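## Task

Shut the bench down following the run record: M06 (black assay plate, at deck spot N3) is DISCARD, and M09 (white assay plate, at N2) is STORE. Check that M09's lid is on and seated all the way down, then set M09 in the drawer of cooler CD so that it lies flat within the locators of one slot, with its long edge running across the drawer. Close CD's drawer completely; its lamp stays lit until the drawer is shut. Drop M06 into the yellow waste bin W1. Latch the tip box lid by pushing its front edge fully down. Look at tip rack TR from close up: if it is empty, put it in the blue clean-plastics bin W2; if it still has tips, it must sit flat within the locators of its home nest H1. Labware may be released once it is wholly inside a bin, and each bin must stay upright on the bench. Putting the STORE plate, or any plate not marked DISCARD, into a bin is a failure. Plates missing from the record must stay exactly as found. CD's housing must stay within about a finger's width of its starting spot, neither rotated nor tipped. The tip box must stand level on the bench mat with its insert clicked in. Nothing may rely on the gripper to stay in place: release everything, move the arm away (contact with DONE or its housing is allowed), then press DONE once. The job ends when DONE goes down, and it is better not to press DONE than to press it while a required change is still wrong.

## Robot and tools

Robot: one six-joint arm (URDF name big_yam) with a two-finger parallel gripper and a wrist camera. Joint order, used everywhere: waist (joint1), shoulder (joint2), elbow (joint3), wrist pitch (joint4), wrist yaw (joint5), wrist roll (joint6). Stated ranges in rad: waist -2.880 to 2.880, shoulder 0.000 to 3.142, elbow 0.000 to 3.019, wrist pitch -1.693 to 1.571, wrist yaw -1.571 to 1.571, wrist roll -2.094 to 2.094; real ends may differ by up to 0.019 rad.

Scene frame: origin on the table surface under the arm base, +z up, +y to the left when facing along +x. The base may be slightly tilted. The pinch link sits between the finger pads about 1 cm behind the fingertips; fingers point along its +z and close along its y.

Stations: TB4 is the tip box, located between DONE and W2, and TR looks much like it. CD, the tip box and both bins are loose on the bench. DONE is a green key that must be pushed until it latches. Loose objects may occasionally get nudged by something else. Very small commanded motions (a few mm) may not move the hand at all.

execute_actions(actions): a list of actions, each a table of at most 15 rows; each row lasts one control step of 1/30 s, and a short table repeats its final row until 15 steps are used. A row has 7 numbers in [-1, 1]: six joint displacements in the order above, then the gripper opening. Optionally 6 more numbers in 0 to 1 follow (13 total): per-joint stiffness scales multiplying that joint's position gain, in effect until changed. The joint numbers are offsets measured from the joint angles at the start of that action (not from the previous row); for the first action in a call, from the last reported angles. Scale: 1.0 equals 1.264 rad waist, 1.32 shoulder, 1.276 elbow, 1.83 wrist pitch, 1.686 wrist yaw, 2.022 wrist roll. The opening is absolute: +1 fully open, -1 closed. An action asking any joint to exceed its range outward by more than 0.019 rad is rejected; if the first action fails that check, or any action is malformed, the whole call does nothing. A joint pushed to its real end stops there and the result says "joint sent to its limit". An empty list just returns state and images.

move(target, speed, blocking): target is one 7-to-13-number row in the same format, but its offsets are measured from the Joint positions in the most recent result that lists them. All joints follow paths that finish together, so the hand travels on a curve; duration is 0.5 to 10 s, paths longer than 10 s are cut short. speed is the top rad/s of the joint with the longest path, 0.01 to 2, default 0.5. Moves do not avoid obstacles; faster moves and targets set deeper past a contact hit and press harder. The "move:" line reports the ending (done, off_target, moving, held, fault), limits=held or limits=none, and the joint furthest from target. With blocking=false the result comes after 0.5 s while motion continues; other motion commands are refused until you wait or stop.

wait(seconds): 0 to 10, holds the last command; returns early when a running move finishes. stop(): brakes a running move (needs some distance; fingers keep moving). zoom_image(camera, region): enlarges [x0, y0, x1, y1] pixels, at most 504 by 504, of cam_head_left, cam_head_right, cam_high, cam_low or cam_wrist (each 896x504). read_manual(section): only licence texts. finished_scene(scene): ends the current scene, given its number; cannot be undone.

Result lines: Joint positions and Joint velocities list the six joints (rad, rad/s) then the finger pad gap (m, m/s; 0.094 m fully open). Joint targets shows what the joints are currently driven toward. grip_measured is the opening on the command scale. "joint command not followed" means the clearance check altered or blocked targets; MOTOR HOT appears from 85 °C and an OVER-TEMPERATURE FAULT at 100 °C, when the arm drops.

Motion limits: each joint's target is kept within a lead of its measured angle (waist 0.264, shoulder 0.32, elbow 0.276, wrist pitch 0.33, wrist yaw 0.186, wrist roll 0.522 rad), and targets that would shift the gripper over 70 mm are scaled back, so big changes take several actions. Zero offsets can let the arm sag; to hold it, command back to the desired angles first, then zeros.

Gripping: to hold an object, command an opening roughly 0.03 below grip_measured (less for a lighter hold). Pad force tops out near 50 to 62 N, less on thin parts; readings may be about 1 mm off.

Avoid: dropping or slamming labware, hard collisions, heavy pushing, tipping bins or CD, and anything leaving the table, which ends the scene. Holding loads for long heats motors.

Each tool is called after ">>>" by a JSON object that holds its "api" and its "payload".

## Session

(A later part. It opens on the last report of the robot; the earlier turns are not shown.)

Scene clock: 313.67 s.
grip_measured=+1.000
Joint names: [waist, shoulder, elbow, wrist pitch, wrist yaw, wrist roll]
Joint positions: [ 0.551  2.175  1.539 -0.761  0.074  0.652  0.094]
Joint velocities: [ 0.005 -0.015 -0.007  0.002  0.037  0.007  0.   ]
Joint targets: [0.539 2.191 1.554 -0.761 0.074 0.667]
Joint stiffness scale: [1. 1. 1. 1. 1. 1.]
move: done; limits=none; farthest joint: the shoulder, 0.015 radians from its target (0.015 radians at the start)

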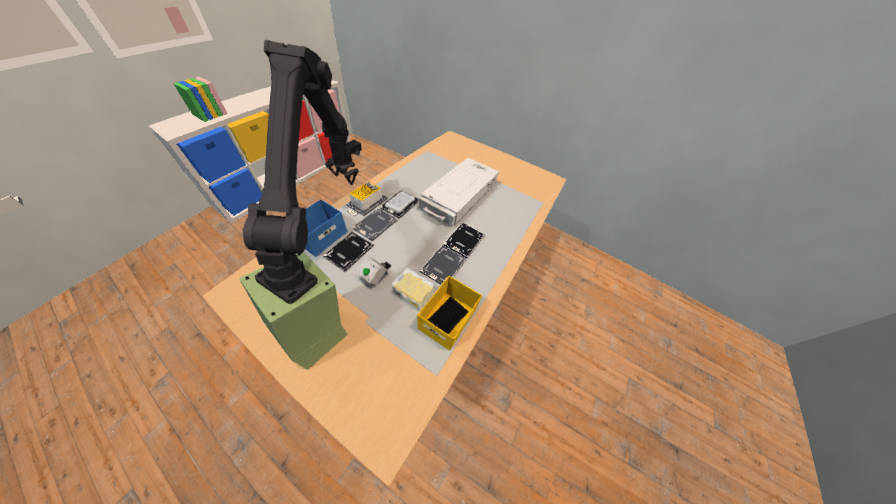

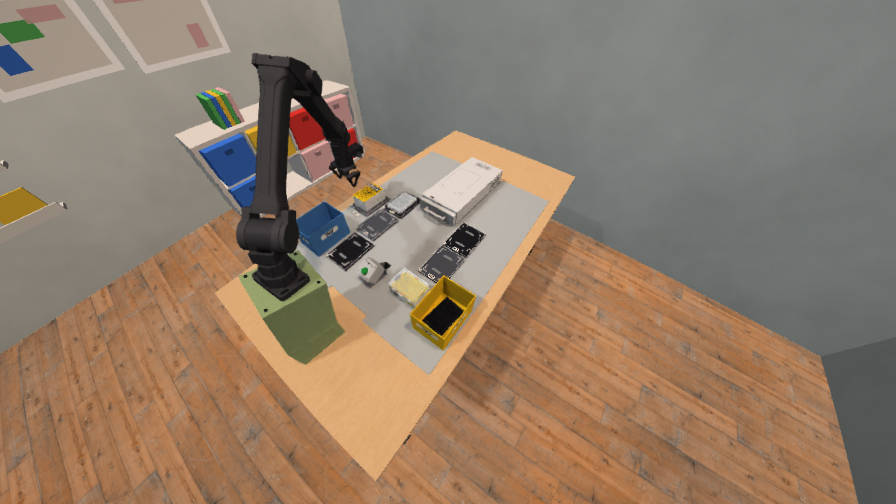

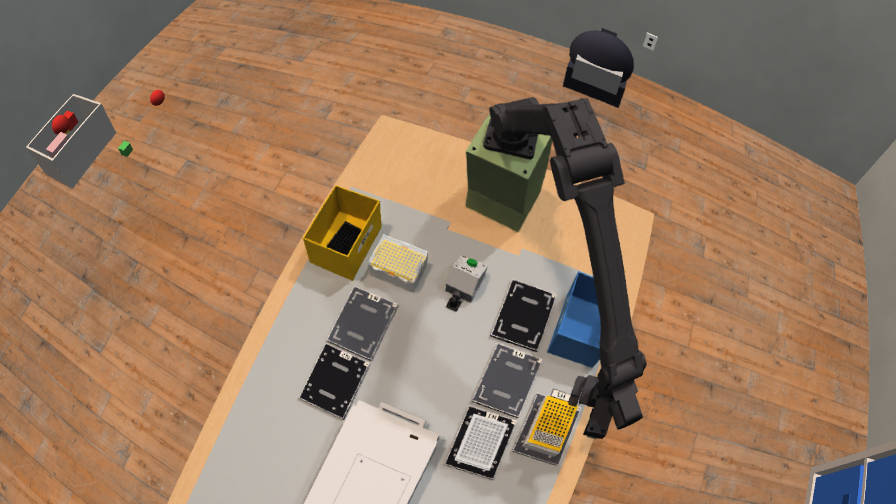

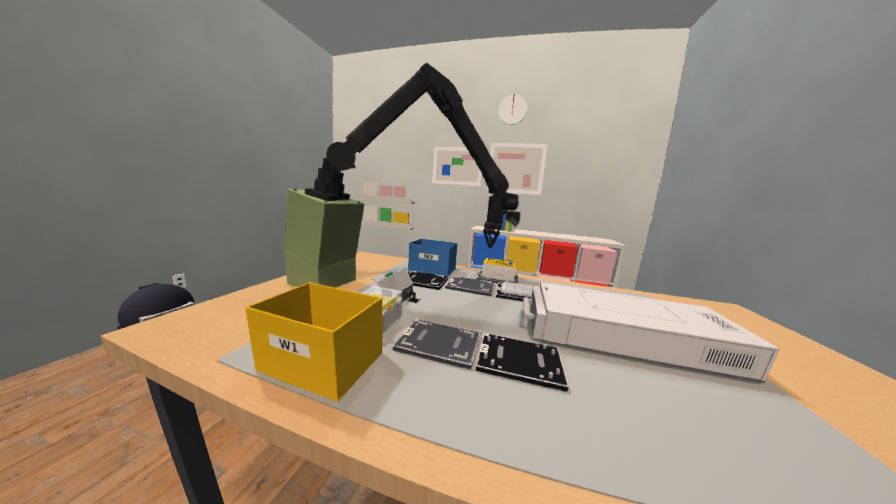

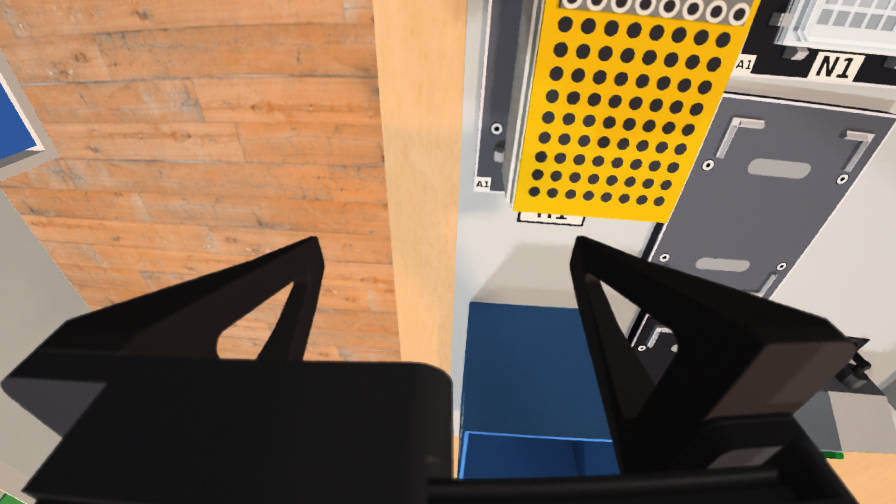

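>>> {"api": "move", "payload": {"target": [-0.56,-0.35,-0.935,0.43,-0.057,-1,-1], "speed": 0.7}}

Scene clock: 322.37 s.
grip_measured=-0.987
Joint names: [waist, shoulder, elbow, wrist pitch, wrist yaw, wrist roll]
Joint positions: [-0.149  1.722  0.345  0.009 -0.019 -1.355  0.001]
Joint velocities: [ 0.005 -0.005 -0.022 -0.022 -0.081  0.007 -0.002]
Joint targets: [-0.157 1.713 0.346 0.026 -0.022 -1.369]
Joint stiffness scale: [1. 1. 1. 1. 1. 1.]
move: done; limits=none; farthest joint: the wrist pitch, 0.017 radians from its target (0.787 radians at the start)

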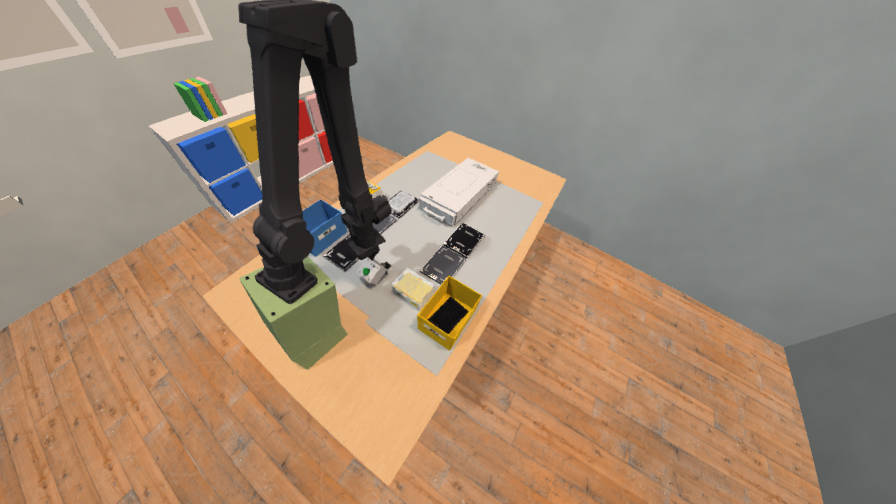

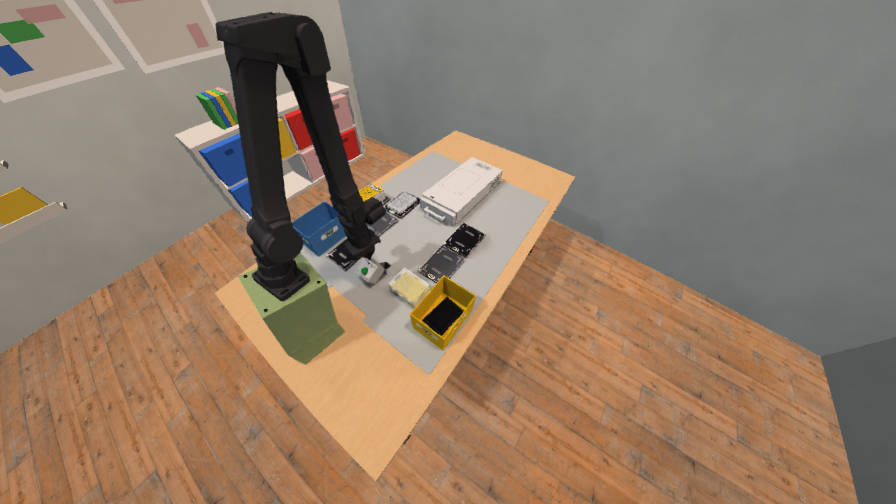

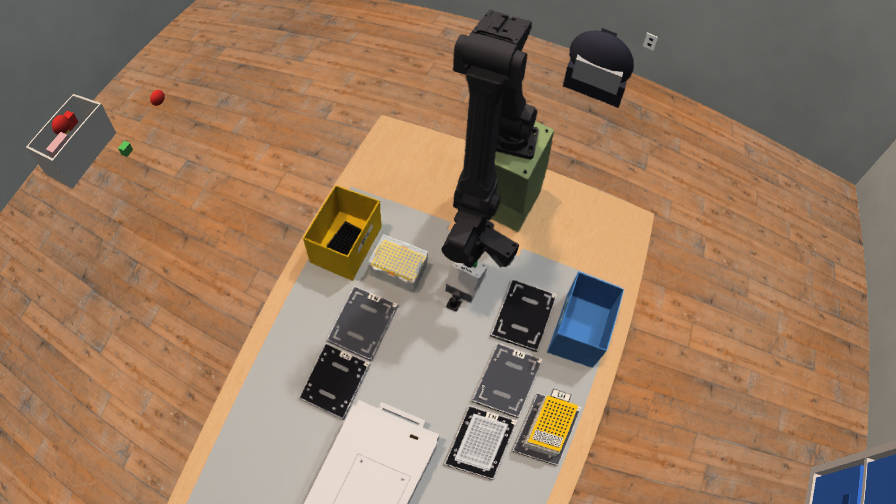

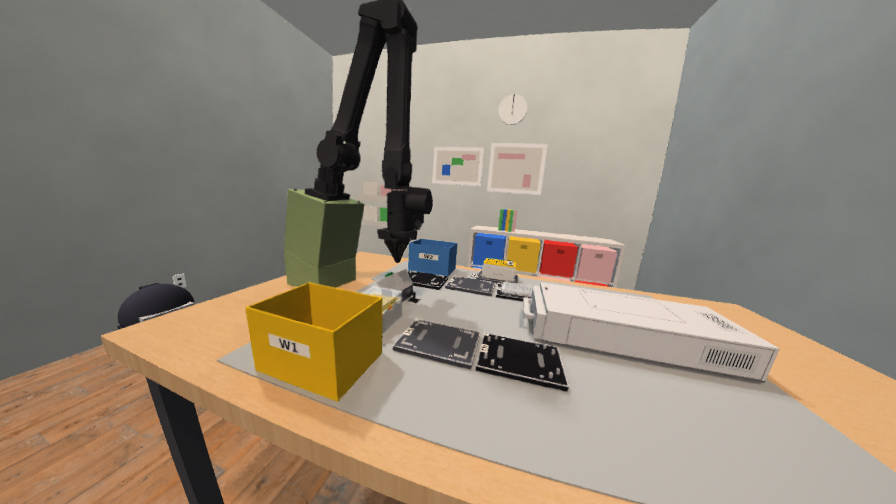

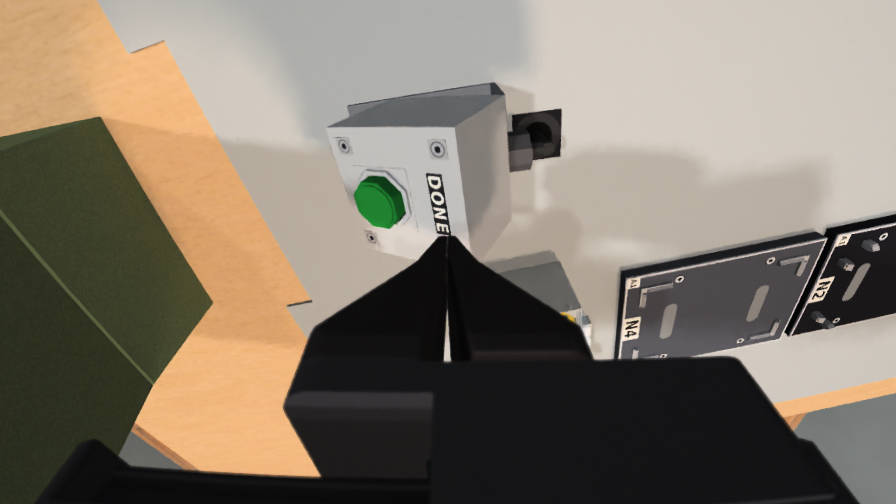

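Go to q2≈1.88, q4≈.17, roll −1.55.

>>> {"api": "move", "payload": {"target": [0,0.135,-0.005,0.093,0,-0.1,-1], "speed": 0.15}}

Scene clock: 326.27 s.
grip_measured=-0.987
Joint names: [waist, shoulder, elbow, wrist pitch, wrist yaw, wrist roll]
Joint positions: [-0.149  1.883  0.345  0.162 -0.019 -1.542  0.001]
Joint velocities: [ 0.005 -0.005  0.002 -0.007 -0.066 -0.007 -0.001]
Joint targets: [-0.149 1.900 0.339 0.179 -0.019 -1.557]
Joint stiffness scale: [1. 1. 1. 1. 1. 1.]
move: done; limits=none; farthest joint: the shoulder, 0.017 radians from its target (0.178 radians at the start)

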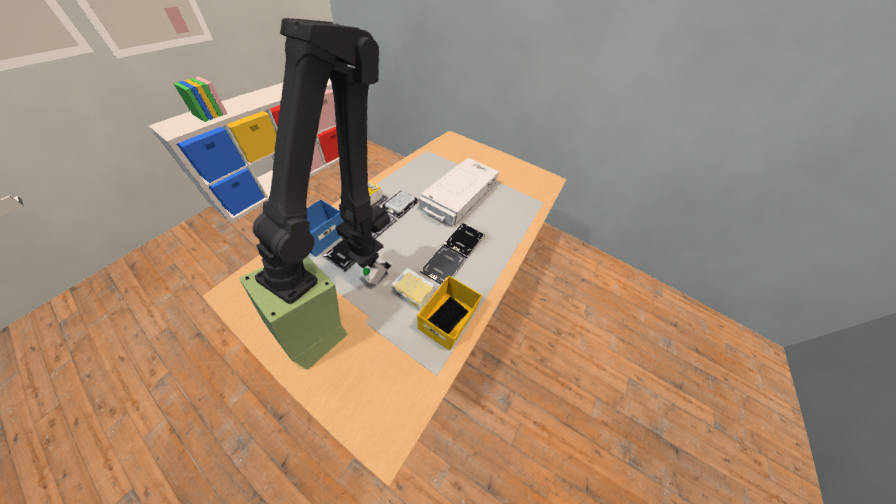

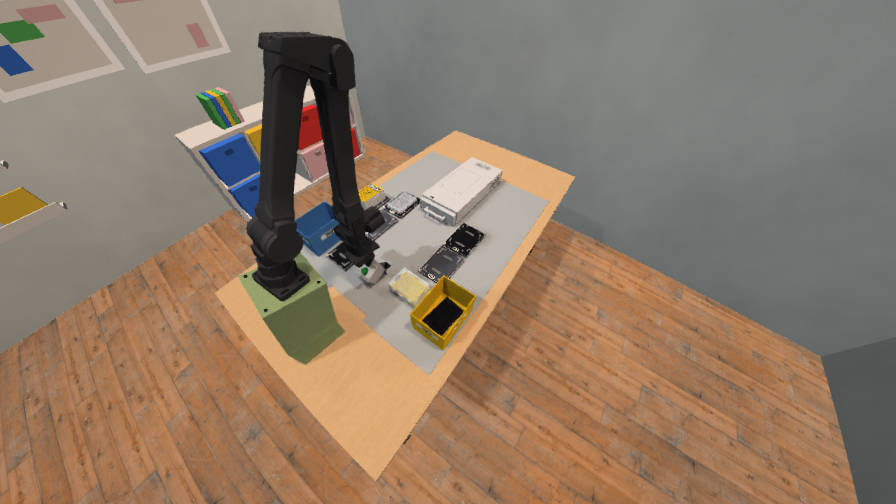

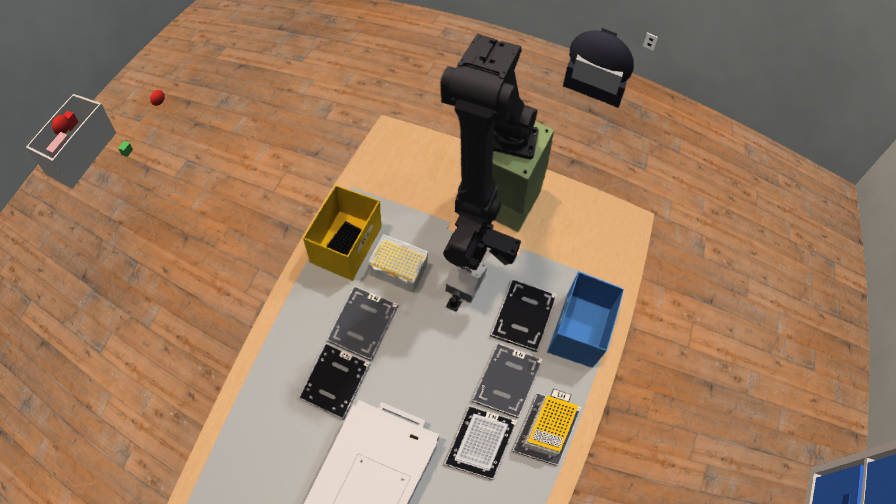

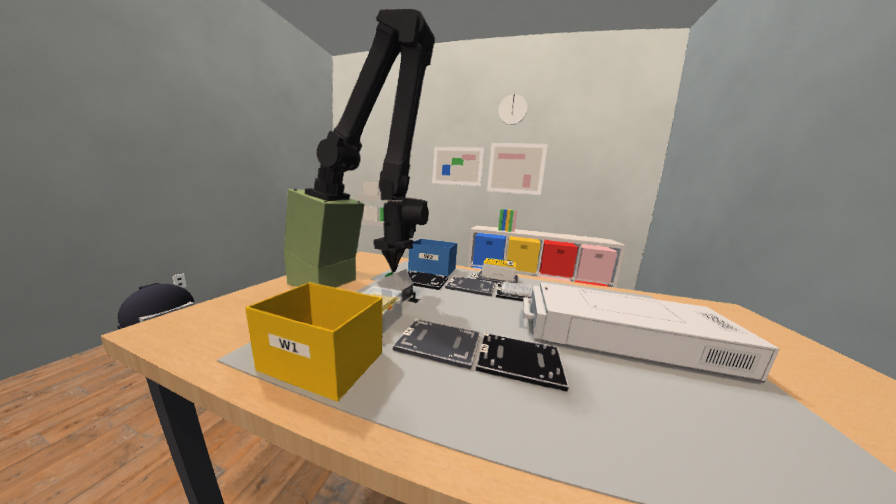

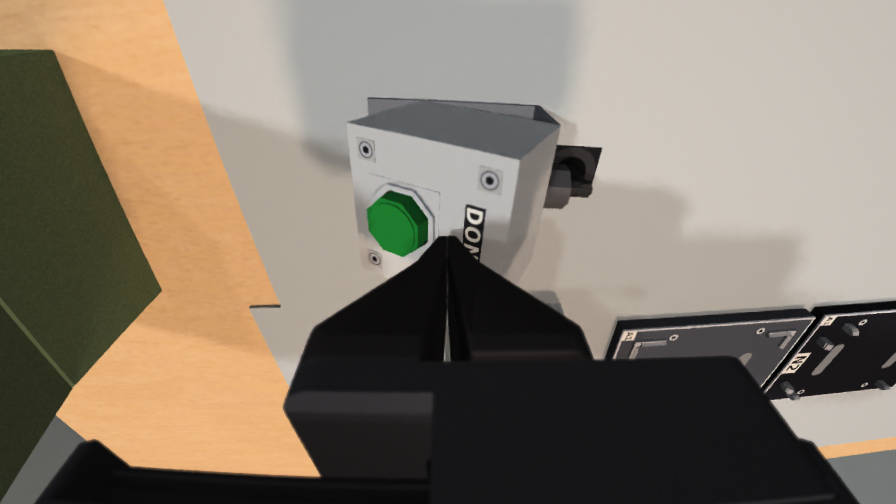

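>>> {"api": "move", "payload": {"target": [0,0.015,-0.035,0,0,0,-1], "speed": 0.1}}

Scene clock: 335.13 s.
grip_measured=-0.987
Joint names: [waist, shoulder, elbow, wrist pitch, wrist yaw, wrist roll]
Joint positions: [-0.149  1.884  0.309  0.162 -0.019 -1.543  0.001]
Joint velocities: [-0.005  0.015  0.002 -0.022 -0.007  0.037 -0.   ]
Joint targets: [-0.149 1.903 0.301 0.162 -0.019 -1.542]
Joint stiffness scale: [1. 1. 1. 1. 1. 1.]
move: done; limits=none; farthest joint: the shoulder, 0.019 radians from its target (0.020 radians at the start)

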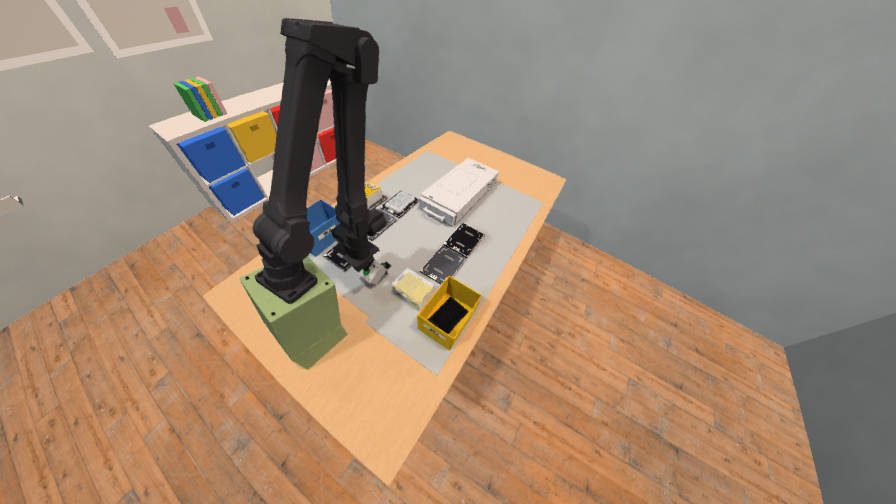

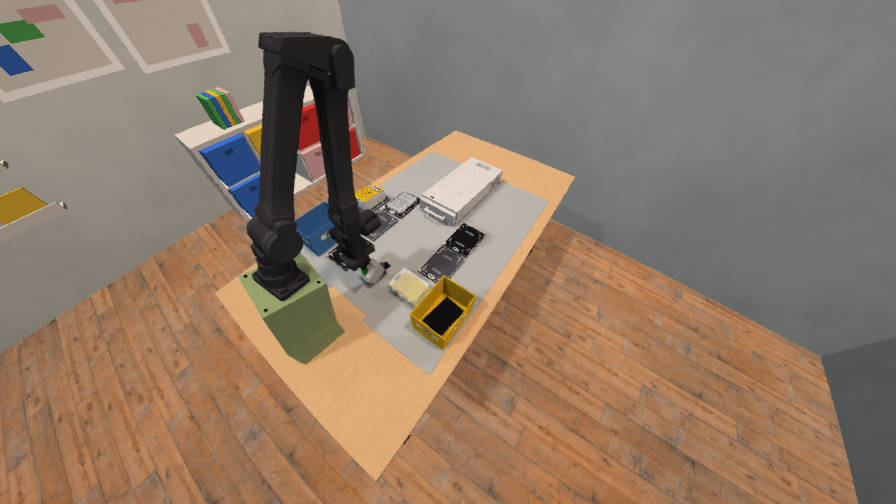

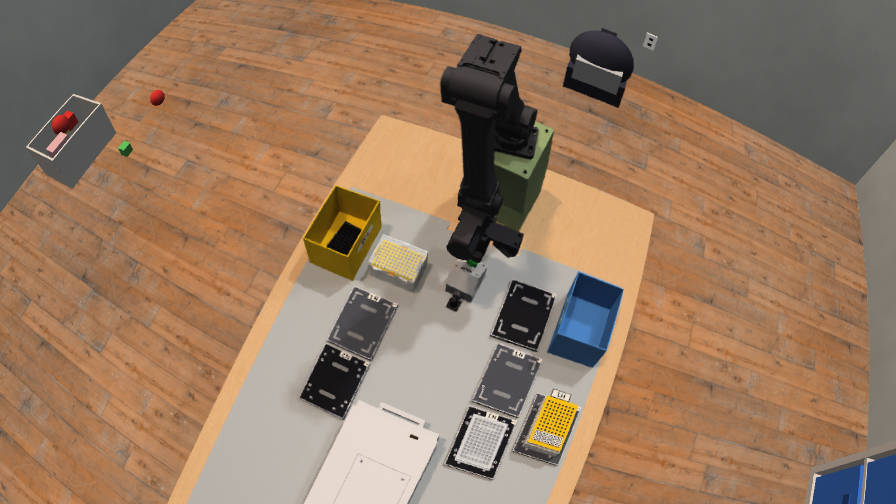

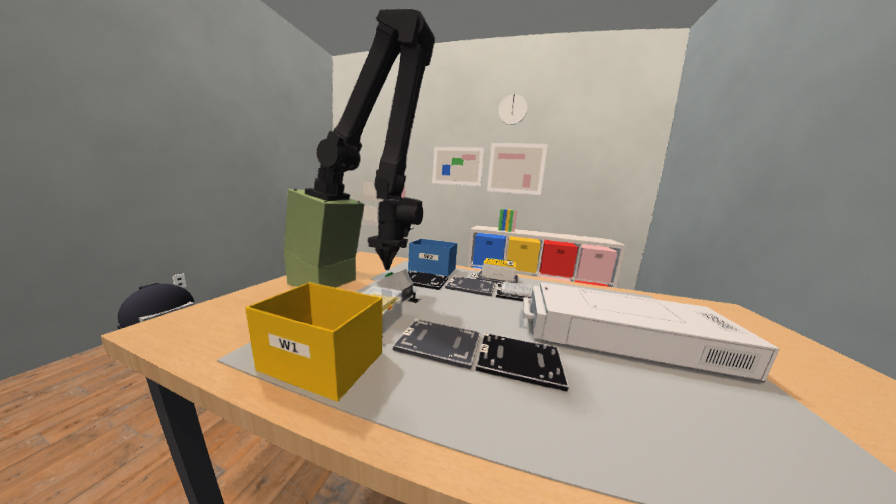

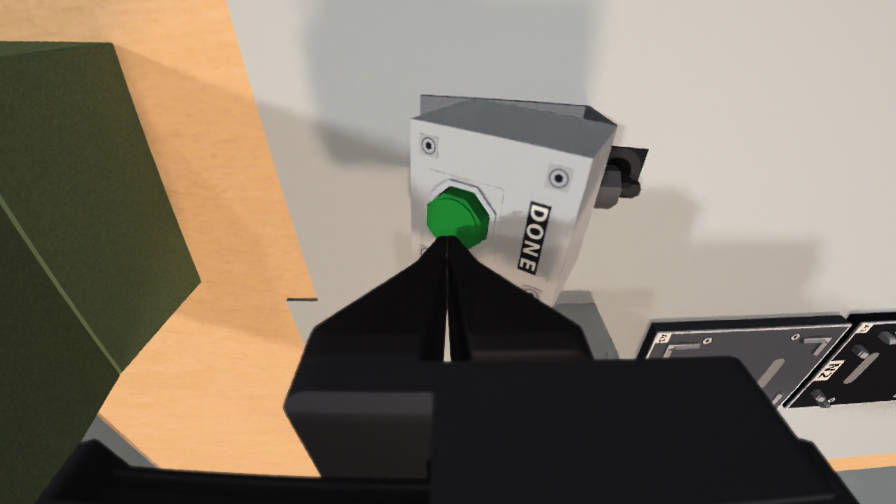

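>>> {"api": "move", "payload": {"target": [0,0.045,0.015,0.025,0,0,-1], "speed": 0.05}}

>>> {"api": "zoom_image", "payload": {"camera": "cam_low", "region": [340,230,440,310]}}

Scene clock: 339.70 s.
grip_measured=-0.987
Joint names: [waist, shoulder, elbow, wrist pitch, wrist yaw, wrist roll]
Joint positions: [-0.149  1.924  0.322  0.191 -0.019 -1.543  0.001]
Joint velocities: [ 0.005 -0.024 -0.012  0.007 -0.066  0.007 -0.   ]
Joint targets: [-0.149 1.943 0.328 0.208 -0.019 -1.543]
Joint stiffness scale: [1. 1. 1. 1. 1. 1.]
move: done; limits=none; farthest joint: the shoulder, 0.020 radians from its target (0.060 radians at the start)

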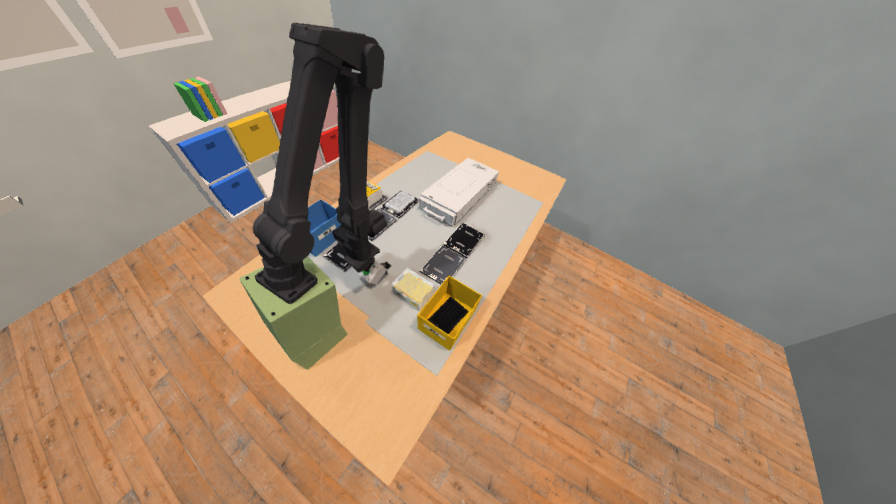

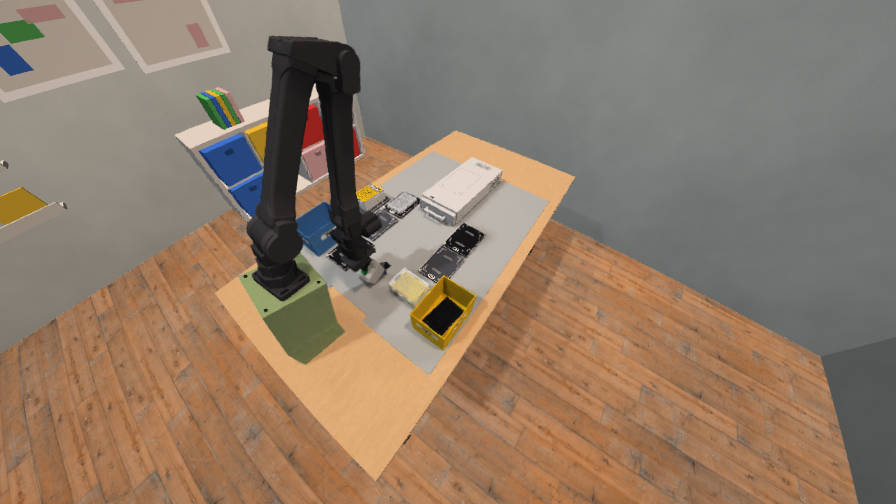

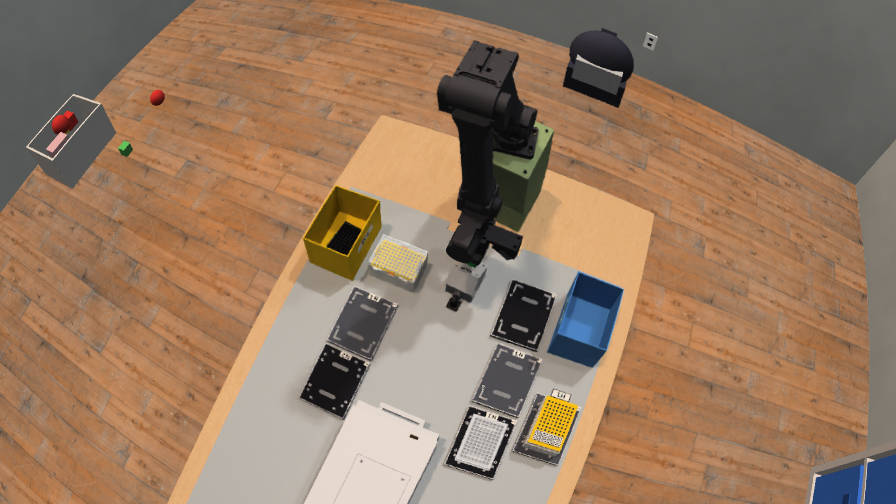

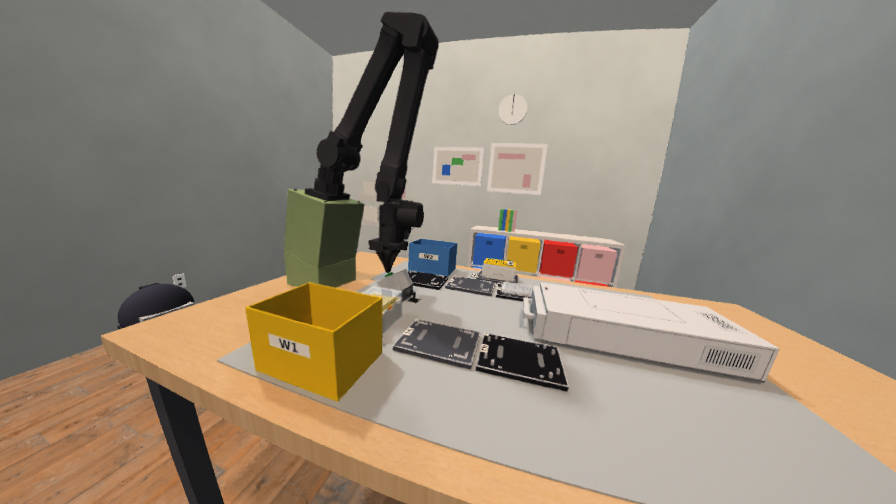

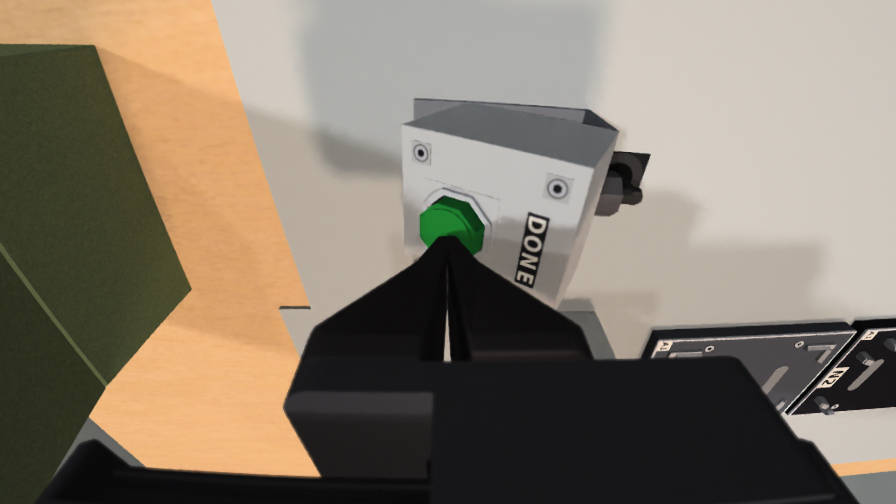

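Region (340, 230, 440, 310) of cam_low's 896x504 image, scaled by 5.040, with more detail than that image has; it fills the top 403 rows of this view, and the rest is white.

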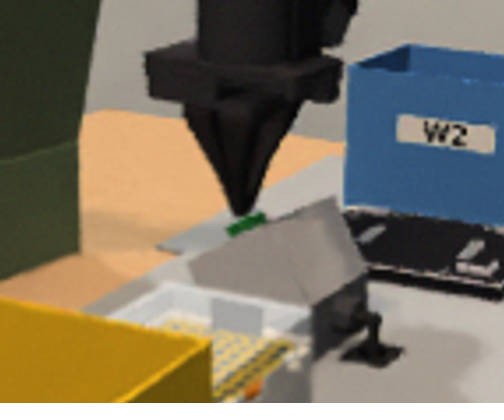

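>>> {"api": "move", "payload": {"target": [0,0.045,0.005,0.02,0,0,-1], "speed": 0.05}}

>>> {"api": "zoom_image", "payload": {"camera": "cam_low", "region": [340,230,440,310]}}

Scene clock: 343.27 s.
grip_measured=-0.987
Joint names: [waist, shoulder, elbow, wrist pitch, wrist yaw, wrist roll]
Joint positions: [-0.149  1.964  0.322  0.212 -0.019 -1.543  0.001]
Joint velocities: [-0.005 -0.015 -0.002 -0.007  0.007  0.051 -0.003]
Joint targets: [-0.149 1.983 0.328 0.228 -0.019 -1.543]
Joint stiffness scale: [1. 1. 1. 1. 1. 1.]
move: done; limits=none; farthest joint: the shoulder, 0.020 radians from its target (0.060 radians at the start)

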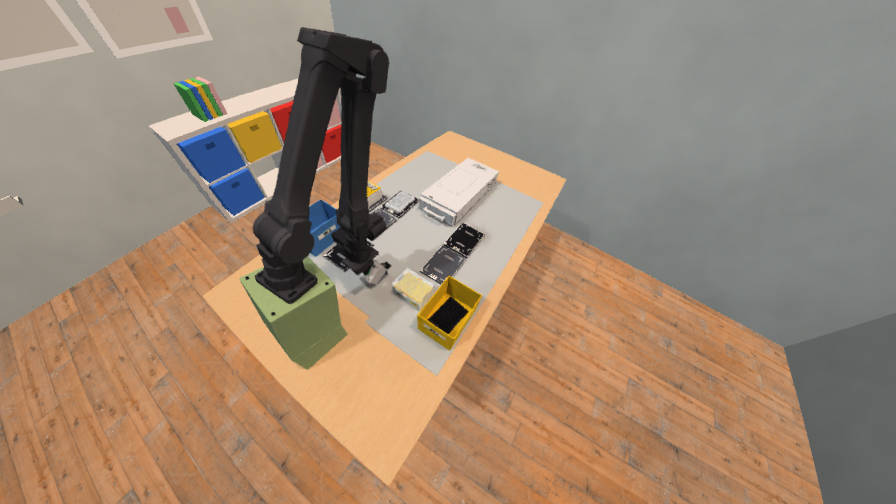

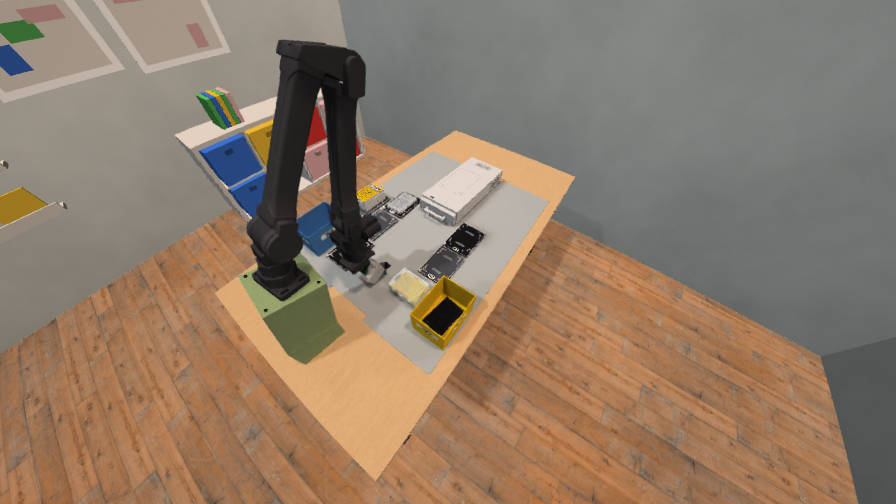

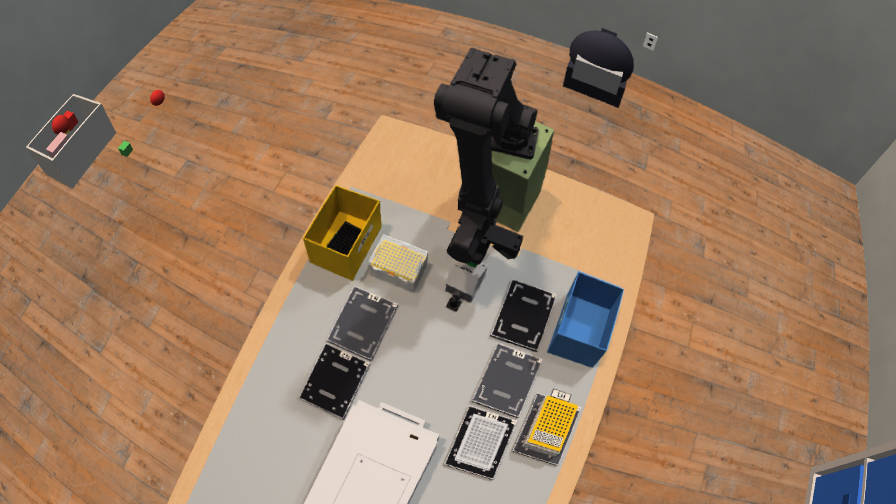

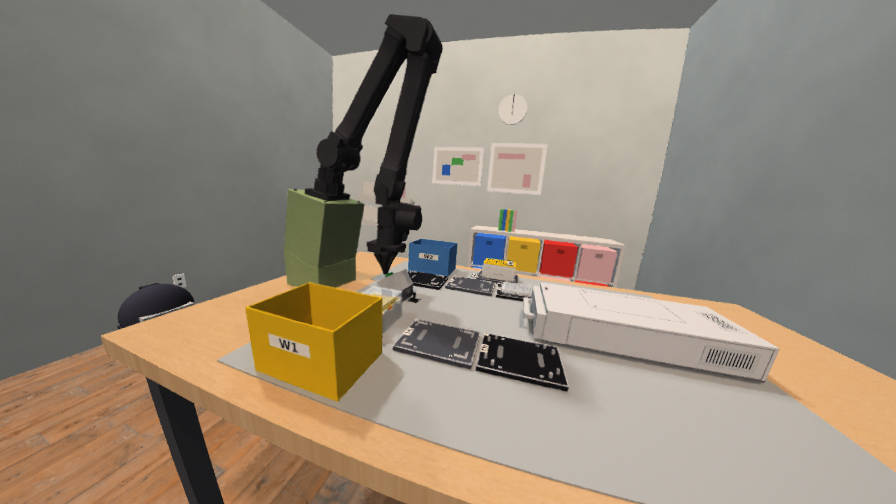

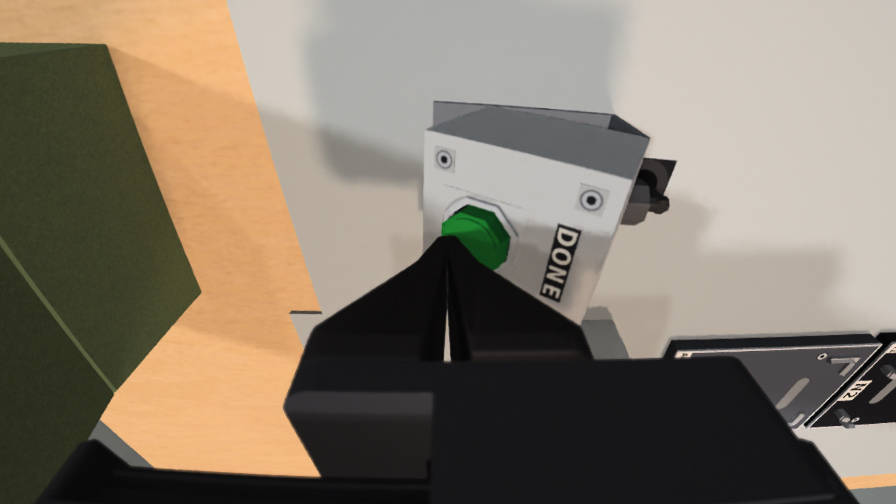

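Region (340, 230, 440, 310) of cam_low's 896x504 image, scaled by 5.040, with more detail than that image has; it fills the top 403 rows of this view, and the rest is white.

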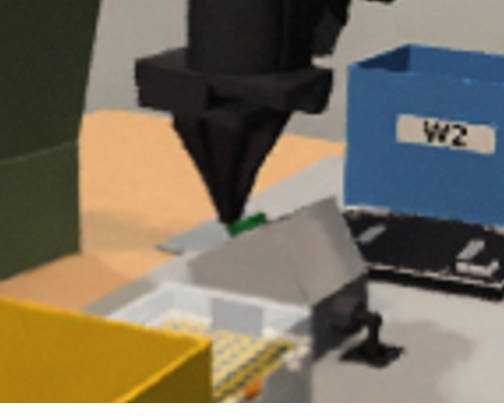

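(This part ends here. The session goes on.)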